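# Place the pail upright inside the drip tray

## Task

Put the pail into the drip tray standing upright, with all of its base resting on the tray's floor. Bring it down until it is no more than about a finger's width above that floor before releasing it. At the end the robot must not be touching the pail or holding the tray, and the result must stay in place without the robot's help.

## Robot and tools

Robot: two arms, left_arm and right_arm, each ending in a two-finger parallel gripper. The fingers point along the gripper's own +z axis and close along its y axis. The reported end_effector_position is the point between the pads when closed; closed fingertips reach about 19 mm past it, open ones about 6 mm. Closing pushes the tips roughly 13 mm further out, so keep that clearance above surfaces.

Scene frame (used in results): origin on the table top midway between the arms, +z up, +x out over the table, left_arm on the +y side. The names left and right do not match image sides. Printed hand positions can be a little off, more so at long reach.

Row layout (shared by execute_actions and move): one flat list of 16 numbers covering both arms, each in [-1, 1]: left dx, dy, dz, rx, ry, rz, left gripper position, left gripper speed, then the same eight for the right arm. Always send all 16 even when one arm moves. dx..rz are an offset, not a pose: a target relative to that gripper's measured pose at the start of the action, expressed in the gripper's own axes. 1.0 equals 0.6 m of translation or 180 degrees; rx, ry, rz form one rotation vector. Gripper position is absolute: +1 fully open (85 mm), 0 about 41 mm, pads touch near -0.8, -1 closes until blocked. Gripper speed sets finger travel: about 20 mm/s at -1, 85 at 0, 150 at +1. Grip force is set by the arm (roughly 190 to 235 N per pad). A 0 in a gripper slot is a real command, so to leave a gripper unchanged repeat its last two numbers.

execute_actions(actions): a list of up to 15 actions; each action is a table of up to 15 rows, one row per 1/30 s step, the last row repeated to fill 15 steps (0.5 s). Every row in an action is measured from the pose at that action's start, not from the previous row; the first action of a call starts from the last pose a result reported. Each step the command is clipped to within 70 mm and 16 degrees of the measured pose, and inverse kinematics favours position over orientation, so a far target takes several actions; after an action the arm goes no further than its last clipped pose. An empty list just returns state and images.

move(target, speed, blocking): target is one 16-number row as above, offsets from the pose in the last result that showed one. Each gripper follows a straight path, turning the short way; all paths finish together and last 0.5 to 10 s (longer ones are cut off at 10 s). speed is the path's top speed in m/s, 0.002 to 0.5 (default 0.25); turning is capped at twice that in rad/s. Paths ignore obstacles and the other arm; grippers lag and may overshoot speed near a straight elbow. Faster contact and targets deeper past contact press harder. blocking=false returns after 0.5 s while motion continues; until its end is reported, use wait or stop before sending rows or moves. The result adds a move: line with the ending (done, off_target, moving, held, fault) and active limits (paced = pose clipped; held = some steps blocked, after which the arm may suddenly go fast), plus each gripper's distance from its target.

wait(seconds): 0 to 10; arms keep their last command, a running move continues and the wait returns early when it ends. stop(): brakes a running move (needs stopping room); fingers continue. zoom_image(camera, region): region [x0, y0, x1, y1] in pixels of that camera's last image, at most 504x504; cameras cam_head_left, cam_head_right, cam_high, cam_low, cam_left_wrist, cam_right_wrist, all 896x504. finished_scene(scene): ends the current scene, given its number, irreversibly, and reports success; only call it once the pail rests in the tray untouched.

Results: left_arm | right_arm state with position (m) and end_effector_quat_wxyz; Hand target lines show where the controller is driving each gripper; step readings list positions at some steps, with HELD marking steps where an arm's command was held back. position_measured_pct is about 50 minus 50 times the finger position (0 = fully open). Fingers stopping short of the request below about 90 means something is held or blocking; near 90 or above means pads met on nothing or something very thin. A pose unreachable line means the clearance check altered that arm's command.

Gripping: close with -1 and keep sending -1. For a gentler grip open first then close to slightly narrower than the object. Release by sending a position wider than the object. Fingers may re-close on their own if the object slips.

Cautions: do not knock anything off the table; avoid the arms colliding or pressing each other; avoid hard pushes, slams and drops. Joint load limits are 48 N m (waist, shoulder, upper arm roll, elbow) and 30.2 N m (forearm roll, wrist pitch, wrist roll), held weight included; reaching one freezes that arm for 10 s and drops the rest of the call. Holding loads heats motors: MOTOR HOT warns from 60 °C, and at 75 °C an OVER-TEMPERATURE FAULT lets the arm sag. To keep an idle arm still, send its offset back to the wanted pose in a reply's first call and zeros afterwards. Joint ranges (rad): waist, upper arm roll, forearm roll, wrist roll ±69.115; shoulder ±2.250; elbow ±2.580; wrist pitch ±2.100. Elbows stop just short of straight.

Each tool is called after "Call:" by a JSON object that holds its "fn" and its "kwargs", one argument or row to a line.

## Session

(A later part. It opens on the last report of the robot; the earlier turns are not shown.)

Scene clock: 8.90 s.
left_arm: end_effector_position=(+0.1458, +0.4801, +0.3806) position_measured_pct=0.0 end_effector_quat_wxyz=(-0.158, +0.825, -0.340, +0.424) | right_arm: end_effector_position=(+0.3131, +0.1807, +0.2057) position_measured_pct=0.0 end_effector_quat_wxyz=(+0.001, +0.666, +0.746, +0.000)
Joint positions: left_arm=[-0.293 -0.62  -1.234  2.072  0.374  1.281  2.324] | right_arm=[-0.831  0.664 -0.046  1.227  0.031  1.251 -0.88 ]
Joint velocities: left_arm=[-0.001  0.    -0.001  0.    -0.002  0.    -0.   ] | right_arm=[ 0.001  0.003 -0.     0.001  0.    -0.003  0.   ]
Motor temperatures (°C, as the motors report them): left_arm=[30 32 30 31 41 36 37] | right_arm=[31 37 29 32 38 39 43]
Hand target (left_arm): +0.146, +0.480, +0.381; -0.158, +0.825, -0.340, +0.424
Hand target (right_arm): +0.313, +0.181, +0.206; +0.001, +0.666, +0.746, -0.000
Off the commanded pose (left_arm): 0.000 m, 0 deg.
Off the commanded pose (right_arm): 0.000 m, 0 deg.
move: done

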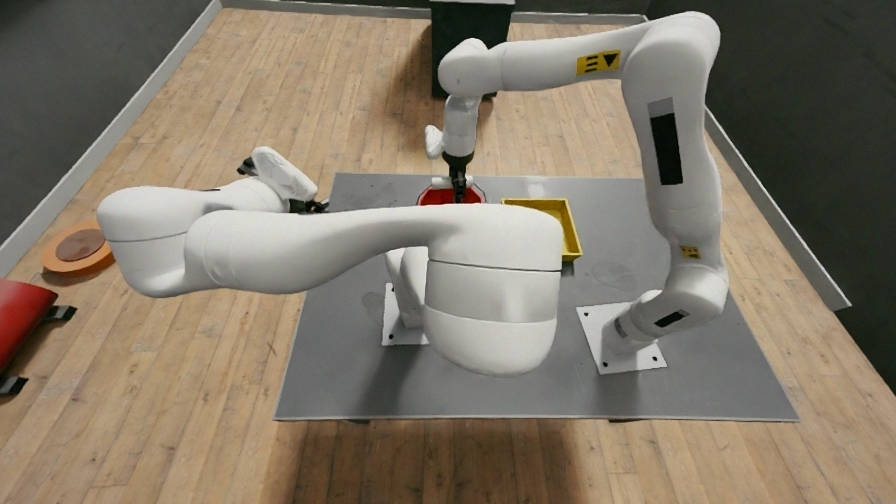

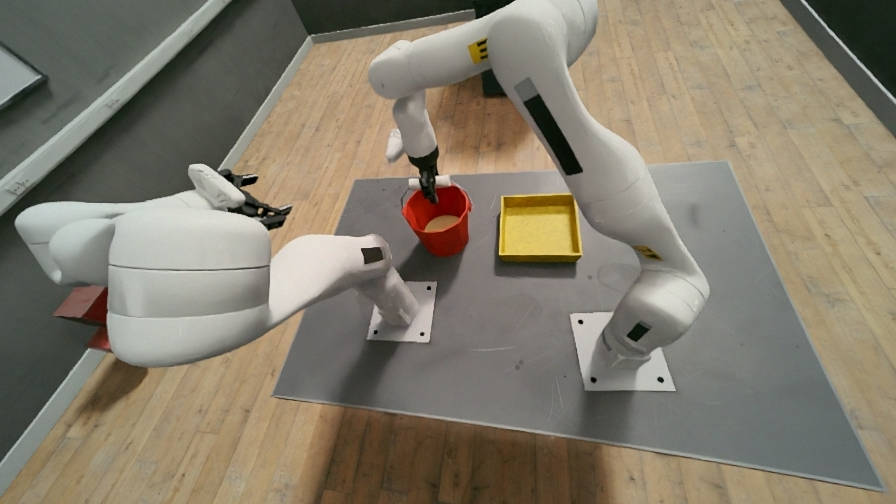

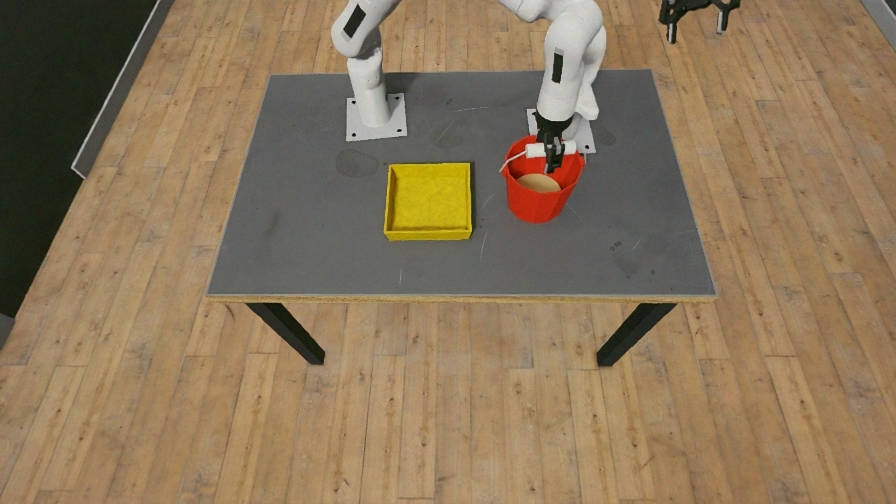

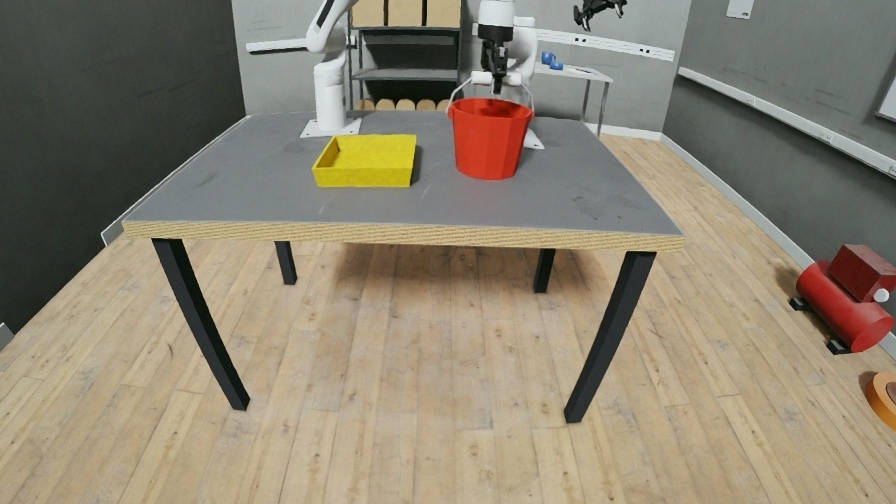

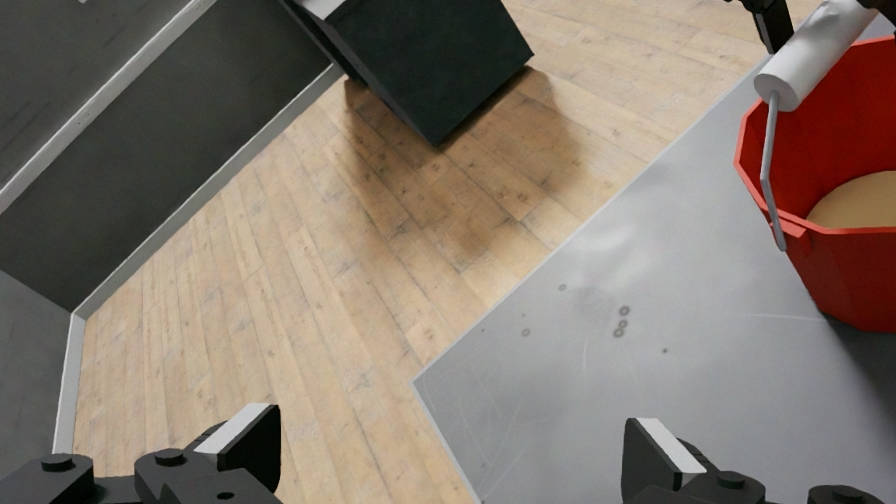

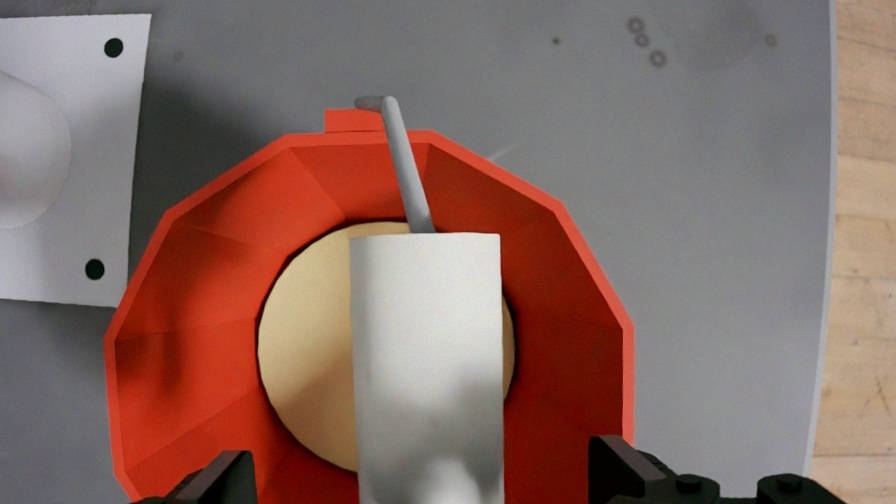

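Looks good. Close and lift.

Call:
{"fn": "move", "kwargs": {
  "target": [0,0,0,0,0,0,1,0,0,0,0.008,0,0,0,-1,0],
  "speed": 0.03
}}

Call:
{"fn": "move", "kwargs": {
  "target": [0,0,0,0,0,0,1,0,0,0,-0.14,0,0,0,-1,0],
  "speed": 0.05
}}

Scene clock: 10.03 s.
left_arm: end_effector_position=(+0.1458, +0.4801, +0.3806) position_measured_pct=0.0 end_effector_quat_wxyz=(-0.158, +0.825, -0.340, +0.424) | right_arm: end_effector_position=(+0.3133, +0.1807, +0.2009) position_measured_pct=63.9 end_effector_quat_wxyz=(+0.001, +0.666, +0.746, +0.000)
Joint positions: left_arm=[-0.293 -0.62  -1.234  2.072  0.374  1.281  2.324] | right_arm=[-0.831  0.668 -0.046  1.236  0.031  1.238 -0.881]
Joint velocities: left_arm=[ 0.    -0.     0.001 -0.    -0.    -0.001  0.002] | right_arm=[-0.001 -0.    -0.     0.     0.     0.     0.   ]
Motor temperatures (°C, as the motors report them): left_arm=[30 32 30 31 41 36 37] | right_arm=[31 37 29 32 38 39 43]
Hand target (left_arm): +0.146, +0.480, +0.381; -0.158, +0.825, -0.340, +0.424
Hand target (right_arm): +0.313, +0.181, +0.201; +0.001, +0.666, +0.746, +0.000
Off the commanded pose (left_arm): 0.000 m, 0 deg.
Off the commanded pose (right_arm): 0.000 m, 0 deg.
move: done

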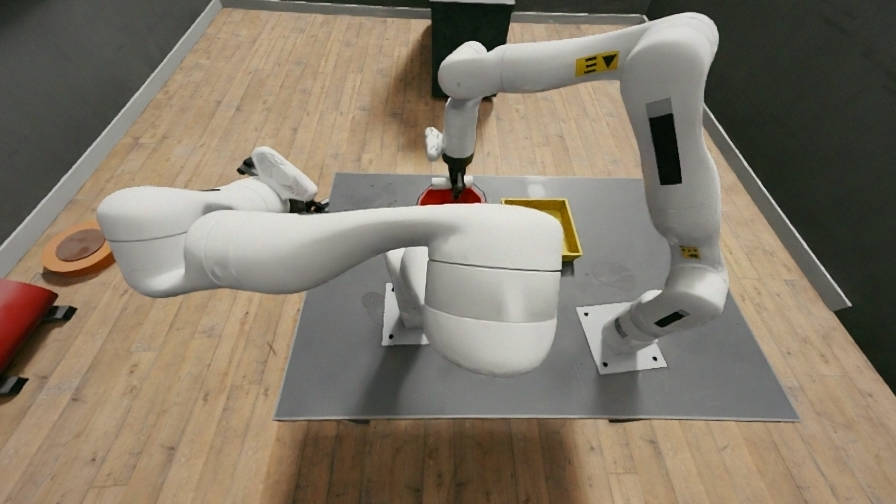

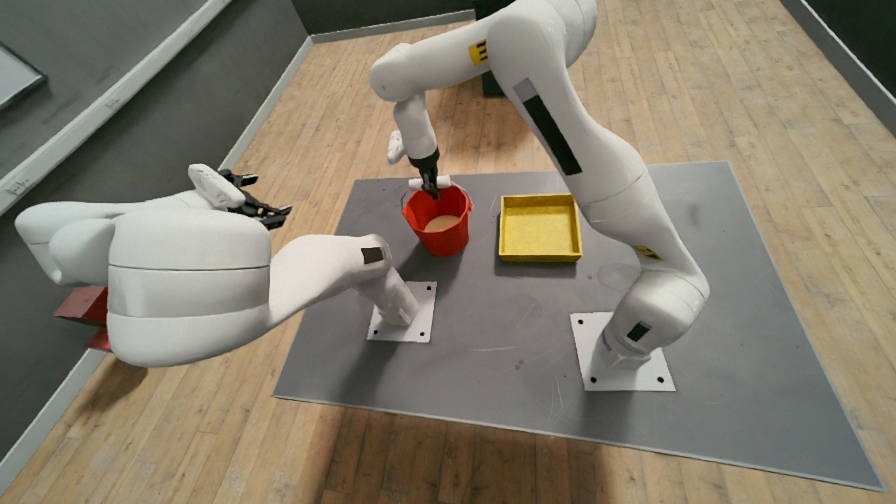

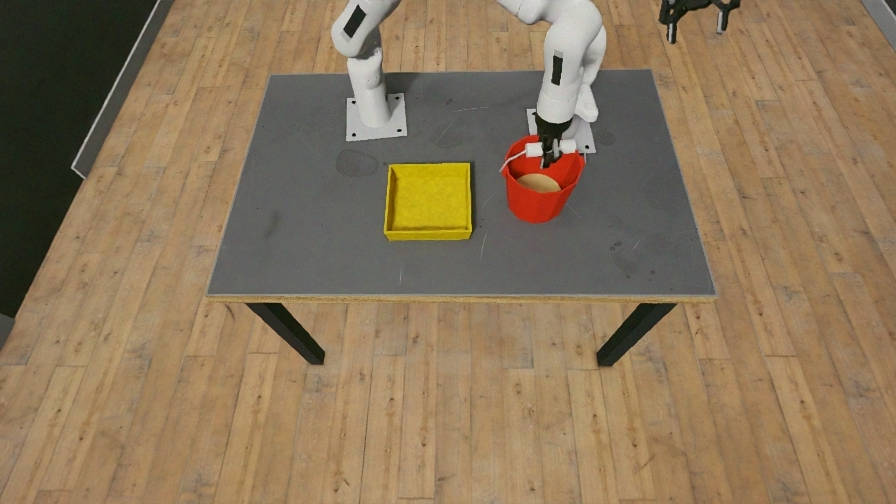

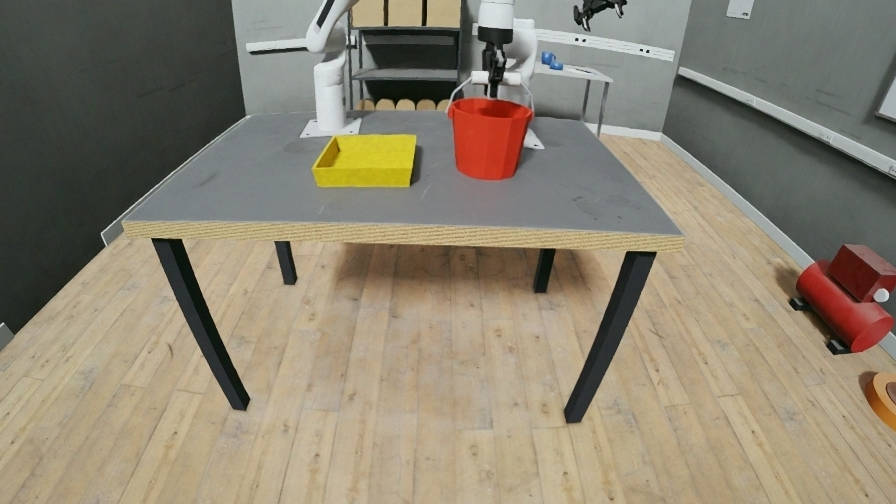

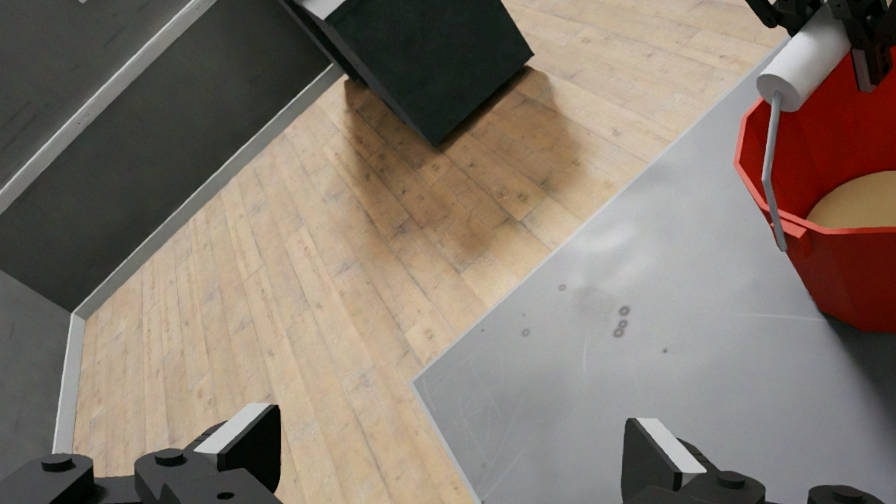

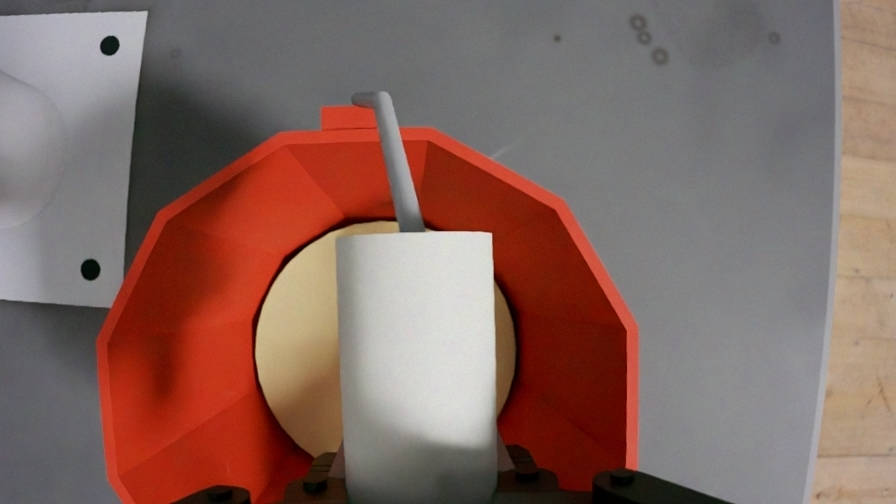

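Scene clock: 12.03 s.
left_arm: end_effector_position=(+0.1458, +0.4801, +0.3806) position_measured_pct=0.0 end_effector_quat_wxyz=(-0.158, +0.825, -0.340, +0.424) | right_arm: end_effector_position=(+0.3133, +0.1806, +0.2850) position_measured_pct=63.9 end_effector_quat_wxyz=(+0.000, +0.666, +0.746, +0.000)
Joint positions: left_arm=[-0.293 -0.62  -1.234  2.072  0.374  1.281  2.324] | right_arm=[-0.835  0.62  -0.041  1.048  0.025  1.473 -0.875]
Joint velocities: left_arm=[ 0.    -0.     0.001  0.    -0.     0.     0.001] | right_arm=[-0.     0.001  0.    -0.004 -0.001  0.004  0.001]
Motor temperatures (°C, as the motors report them): left_arm=[30 32 30 31 41 36 37] | right_arm=[31 37 29 32 38 39 43]
Hand target (left_arm): +0.146, +0.480, +0.381; -0.158, +0.825, -0.340, +0.424
Hand target (right_arm): +0.313, +0.181, +0.285; +0.000, +0.666, +0.746, +0.000
Off the commanded pose (left_arm): 0.000 m, 0 deg.
Off the commanded pose (right_arm): 0.000 m, 0 deg.
move: done

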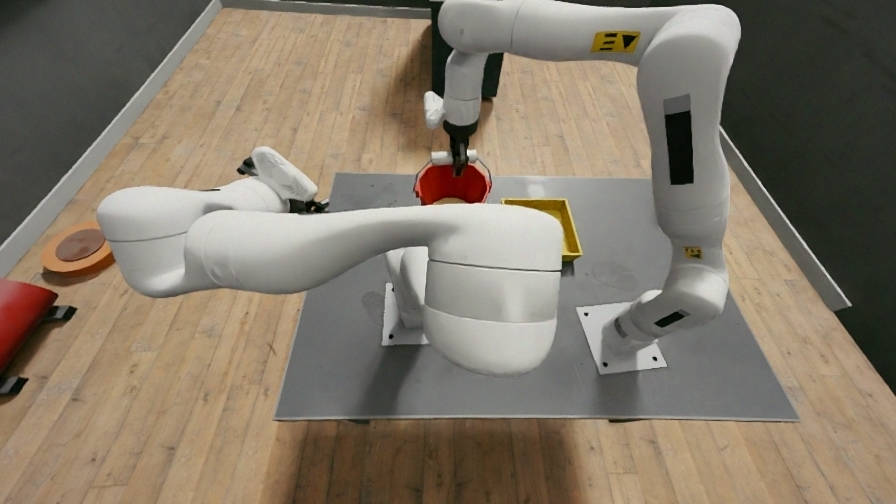

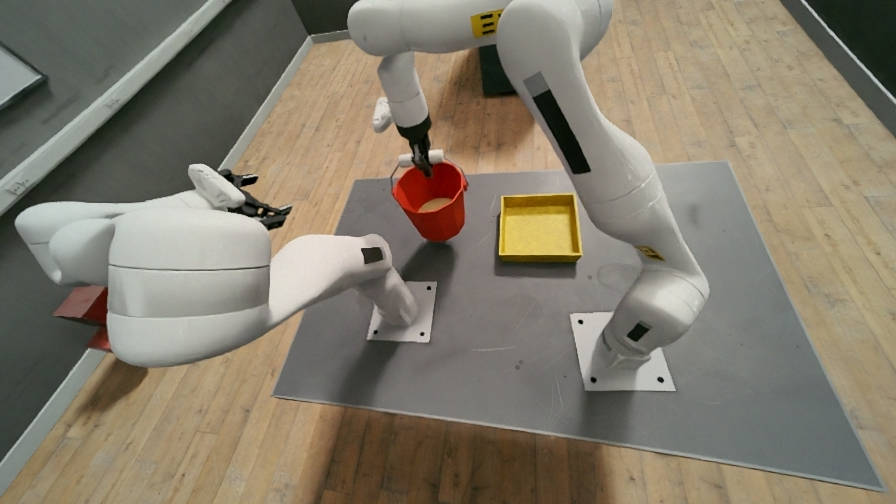

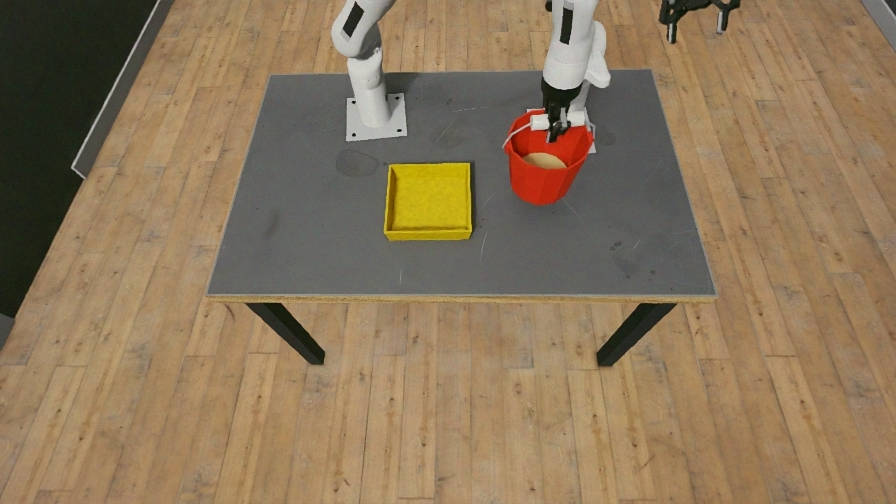

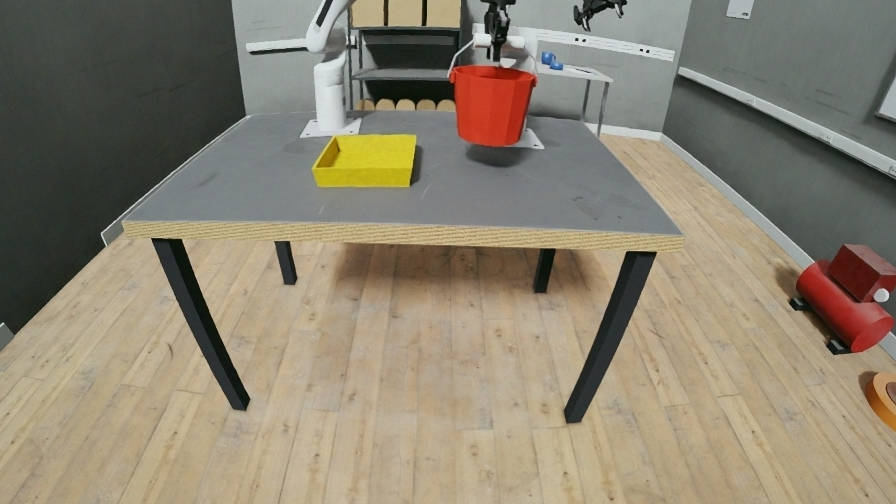

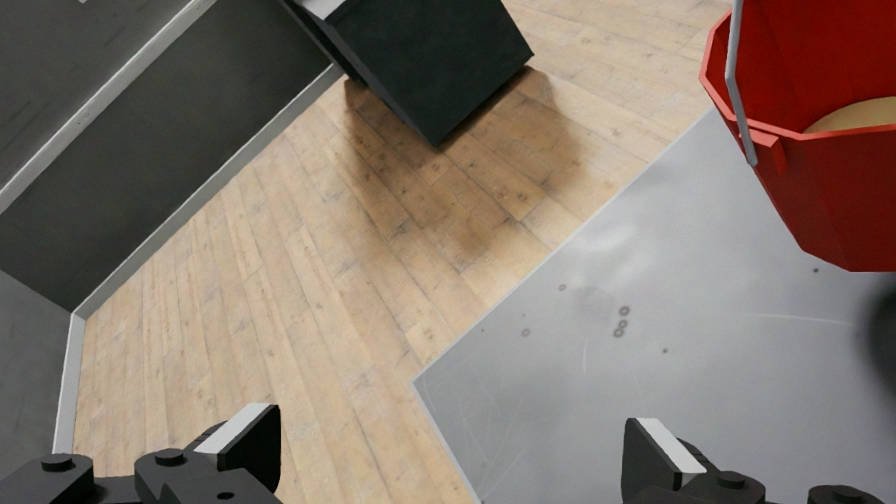

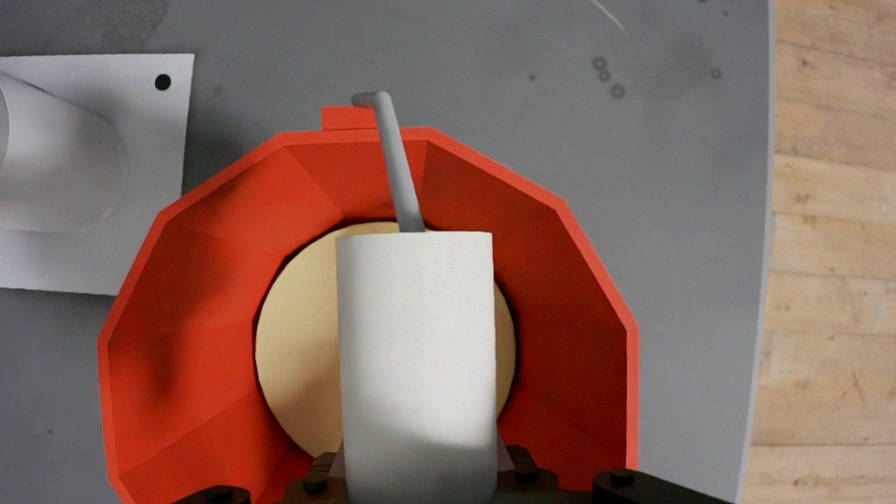

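Call:
{"fn": "move", "kwargs": {
  "target": [0,0,0,0,0,0,1,0,-0.454,-0.05,-0.02,0,0,0,-1,0],
  "speed": 0.12
}}

Scene clock: 14.83 s.
left_arm: end_effector_position=(+0.1458, +0.4801, +0.3806) position_measured_pct=0.0 end_effector_quat_wxyz=(-0.158, +0.825, -0.340, +0.424) | right_arm: end_effector_position=(+0.3138, -0.0936, +0.2970) position_measured_pct=63.9 end_effector_quat_wxyz=(+0.000, +0.666, +0.746, -0.000)
Joint positions: left_arm=[-0.293 -0.62  -1.234  2.072  0.374  1.281  2.324] | right_arm=[-0.461  0.18   0.045  1.684 -0.008  1.279 -0.418]
Joint velocities: left_arm=[ 0.     0.     0.001 -0.    -0.    -0.     0.   ] | right_arm=[ 0.007 -0.004  0.003  0.002 -0.    -0.002  0.005]
Motor temperatures (°C, as the motors report them): left_arm=[30 32 30 31 41 36 37] | right_arm=[31 37 29 32 38 39 43]
Hand target (left_arm): +0.146, +0.480, +0.381; -0.158, +0.825, -0.340, +0.424
Hand target (right_arm): +0.314, -0.094, +0.297; +0.000, +0.666, +0.746, -0.000
Off the commanded pose (left_arm): 0.000 m, 0 deg.
Off the commanded pose (right_arm): 0.000 m, 0 deg.
move: done

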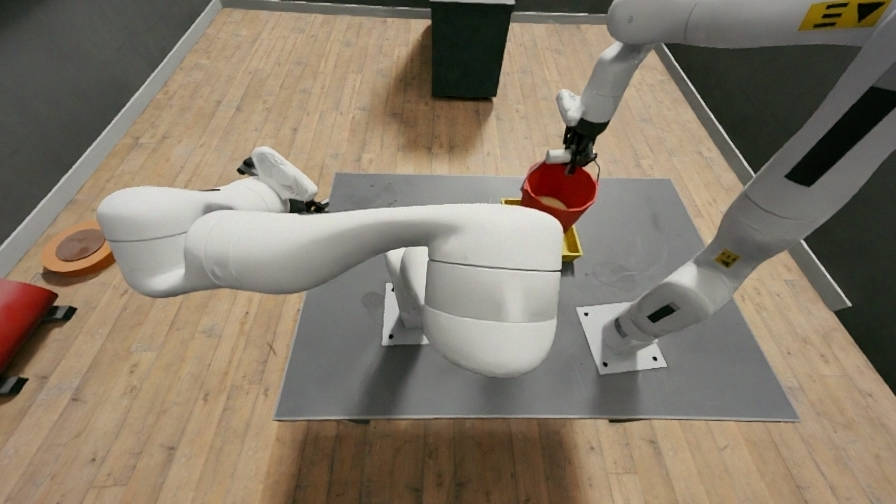

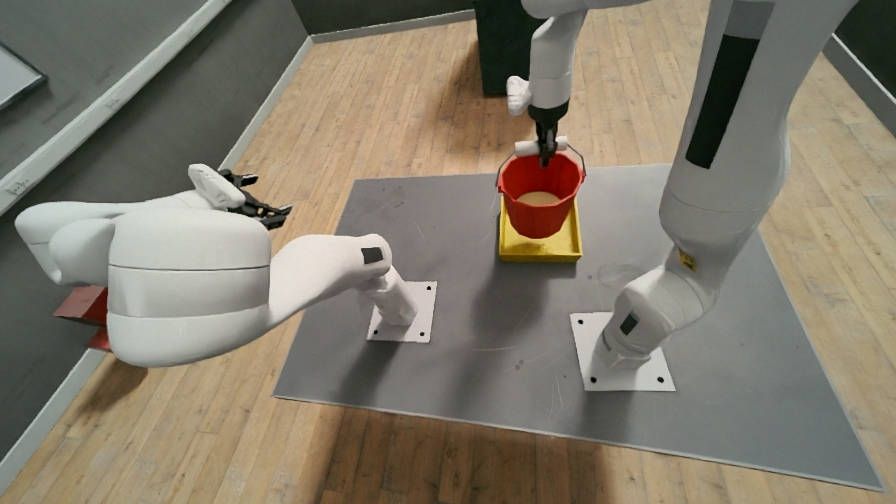

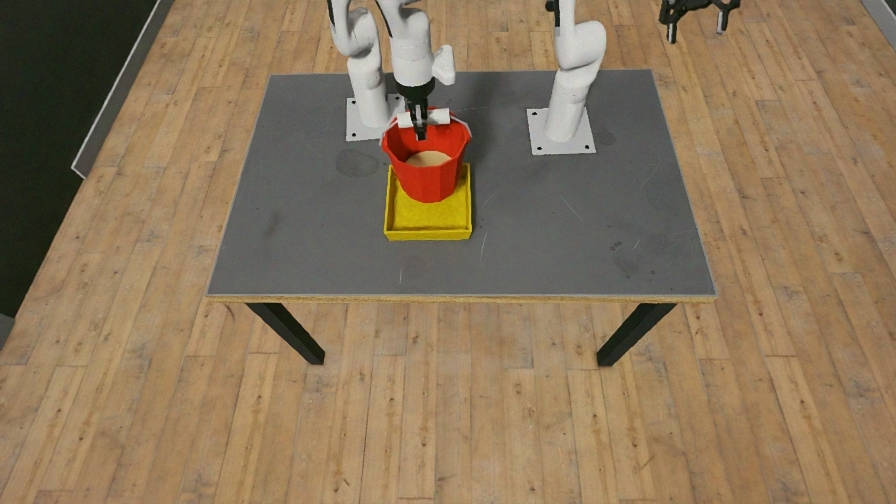

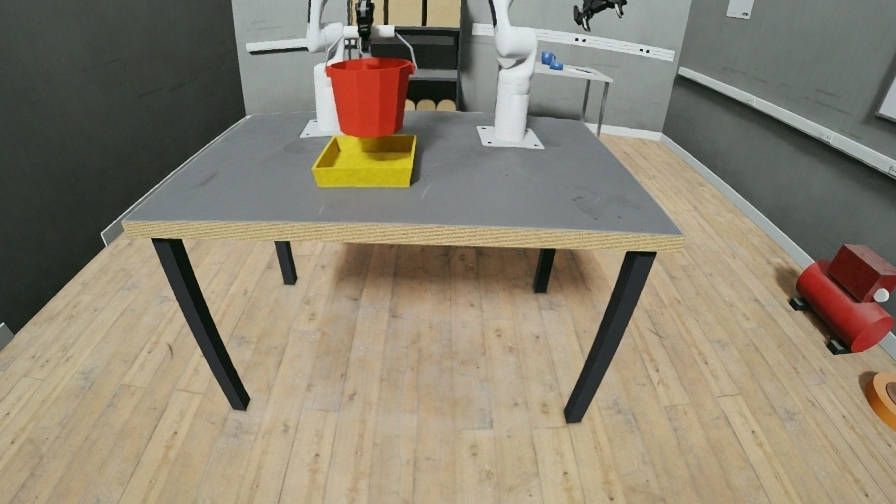

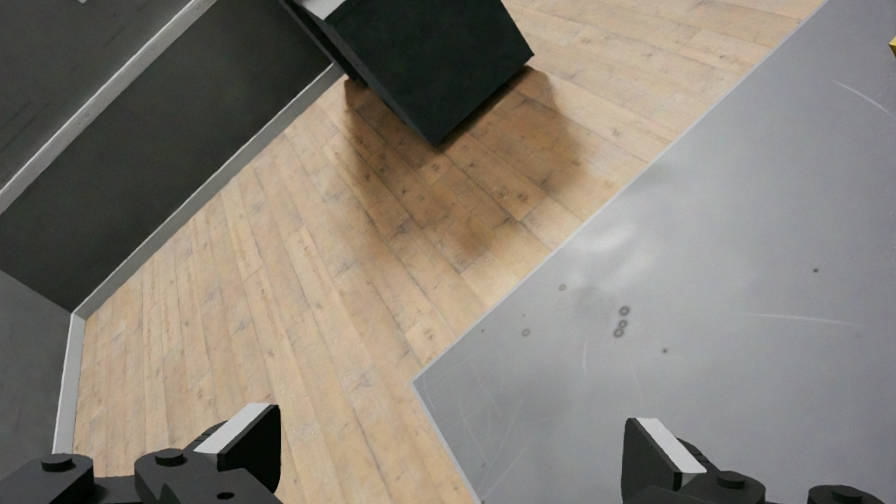

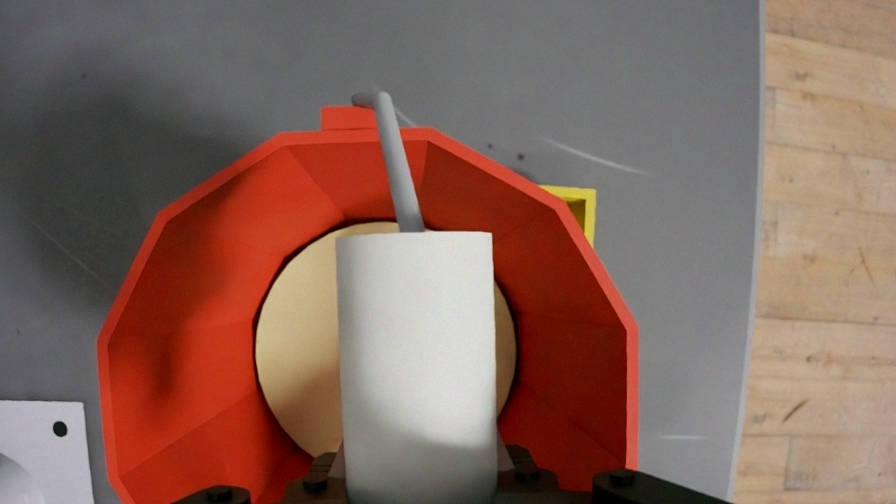

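Call:
{"fn": "move", "kwargs": {
  "target": [0,0,0,0,0,0,1,0,0,0.05,0.06,0,0,0,-1,0],
  "speed": 0.05
}}

Scene clock: 16.33 s.
left_arm: end_effector_position=(+0.1458, +0.4801, +0.3806) position_measured_pct=0.0 end_effector_quat_wxyz=(-0.158, +0.825, -0.340, +0.424) | right_arm: end_effector_position=(+0.3435, -0.0902, +0.2611) position_measured_pct=63.9 end_effector_quat_wxyz=(+0.000, +0.666, +0.746, -0.000)
Joint positions: left_arm=[-0.293 -0.62  -1.234  2.072  0.374  1.281  2.324] | right_arm=[-0.435  0.272  0.055  1.684 -0.015  1.186 -0.38 ]
Joint velocities: left_arm=[ 0.     0.     0.    -0.    -0.001 -0.001 -0.   ] | right_arm=[ 0.002  0.005  0.001 -0.     0.    -0.001  0.002]
Motor temperatures (°C, as the motors report them): left_arm=[30 32 30 31 41 36 37] | right_arm=[31 37 29 32 38 39 43]
Hand target (left_arm): +0.146, +0.480, +0.381; -0.158, +0.825, -0.340, +0.424
Hand target (right_arm): +0.344, -0.090, +0.261; +0.000, +0.666, +0.746, -0.000
Off the commanded pose (left_arm): 0.000 m, 0 deg.
Off the commanded pose (right_arm): 0.000 m, 0 deg.
move: done

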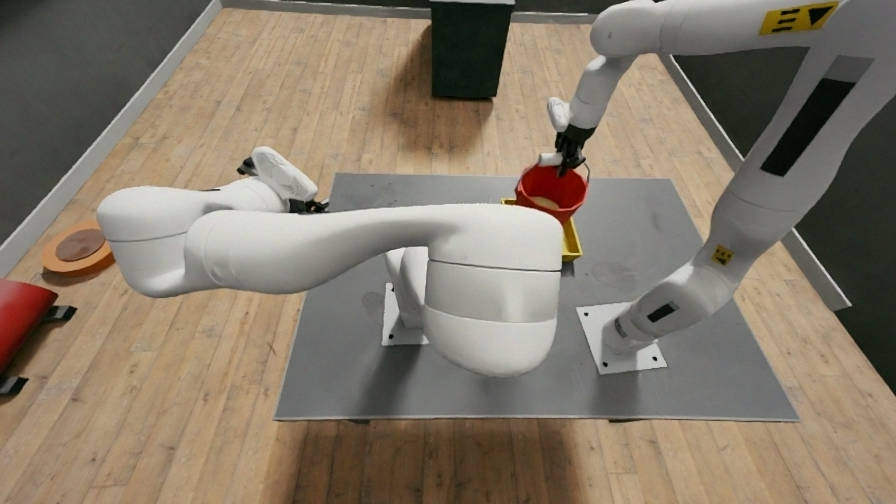

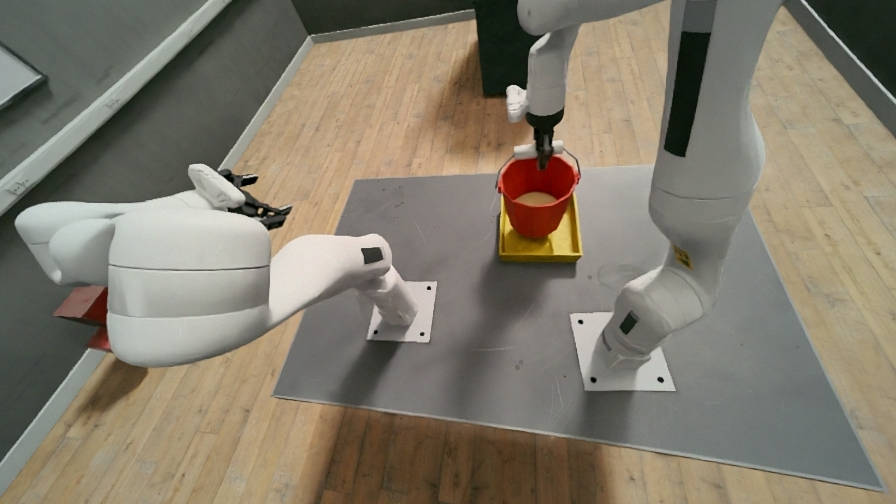

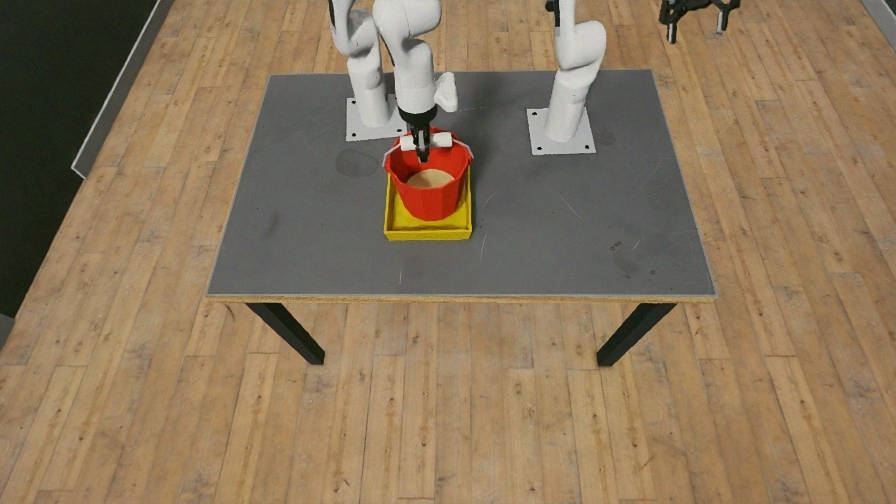

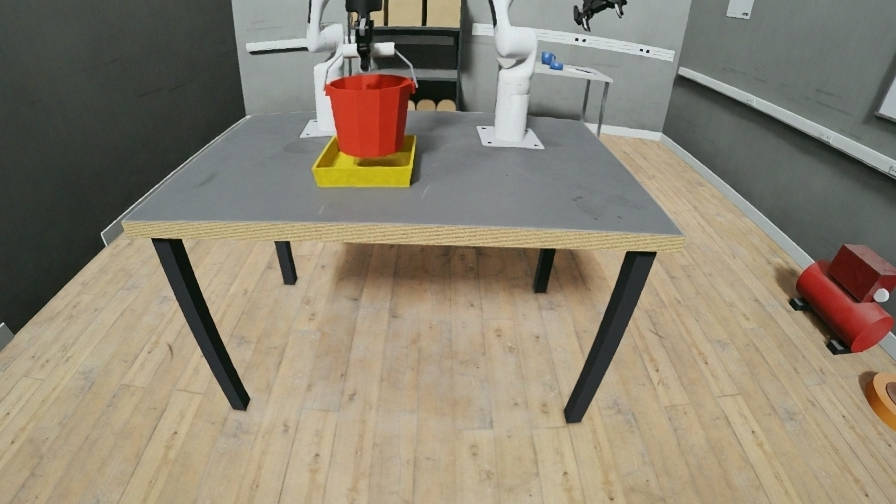

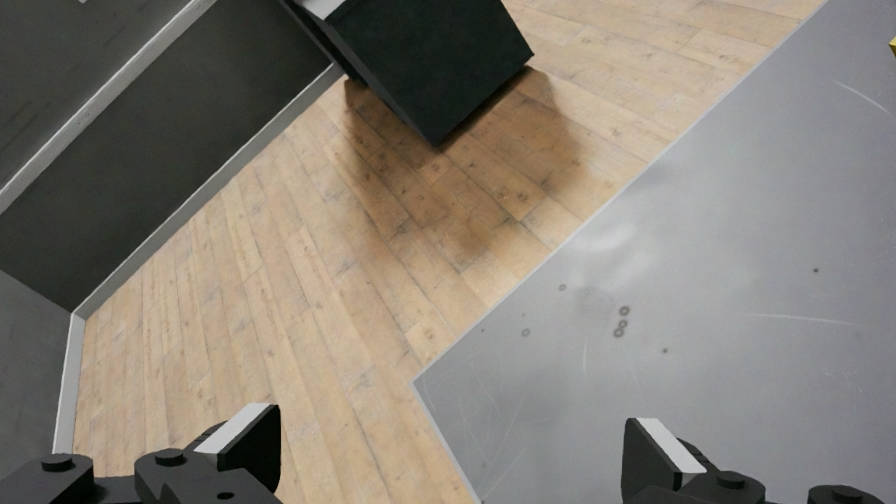

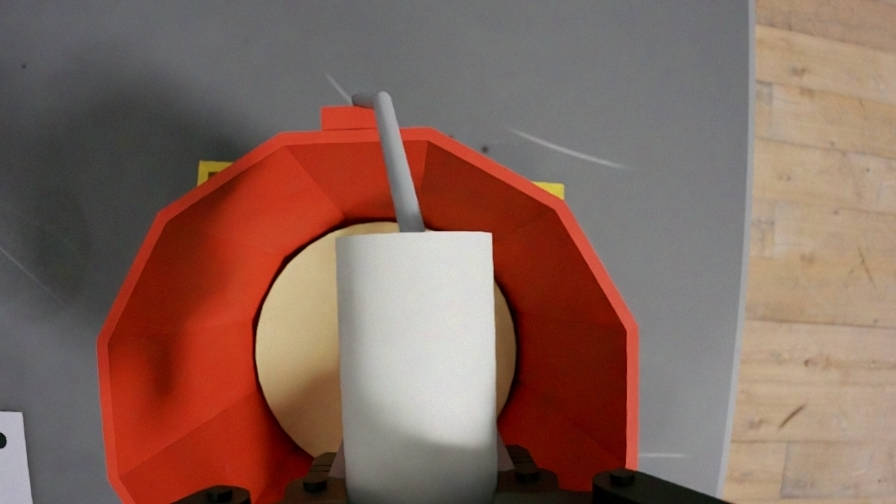

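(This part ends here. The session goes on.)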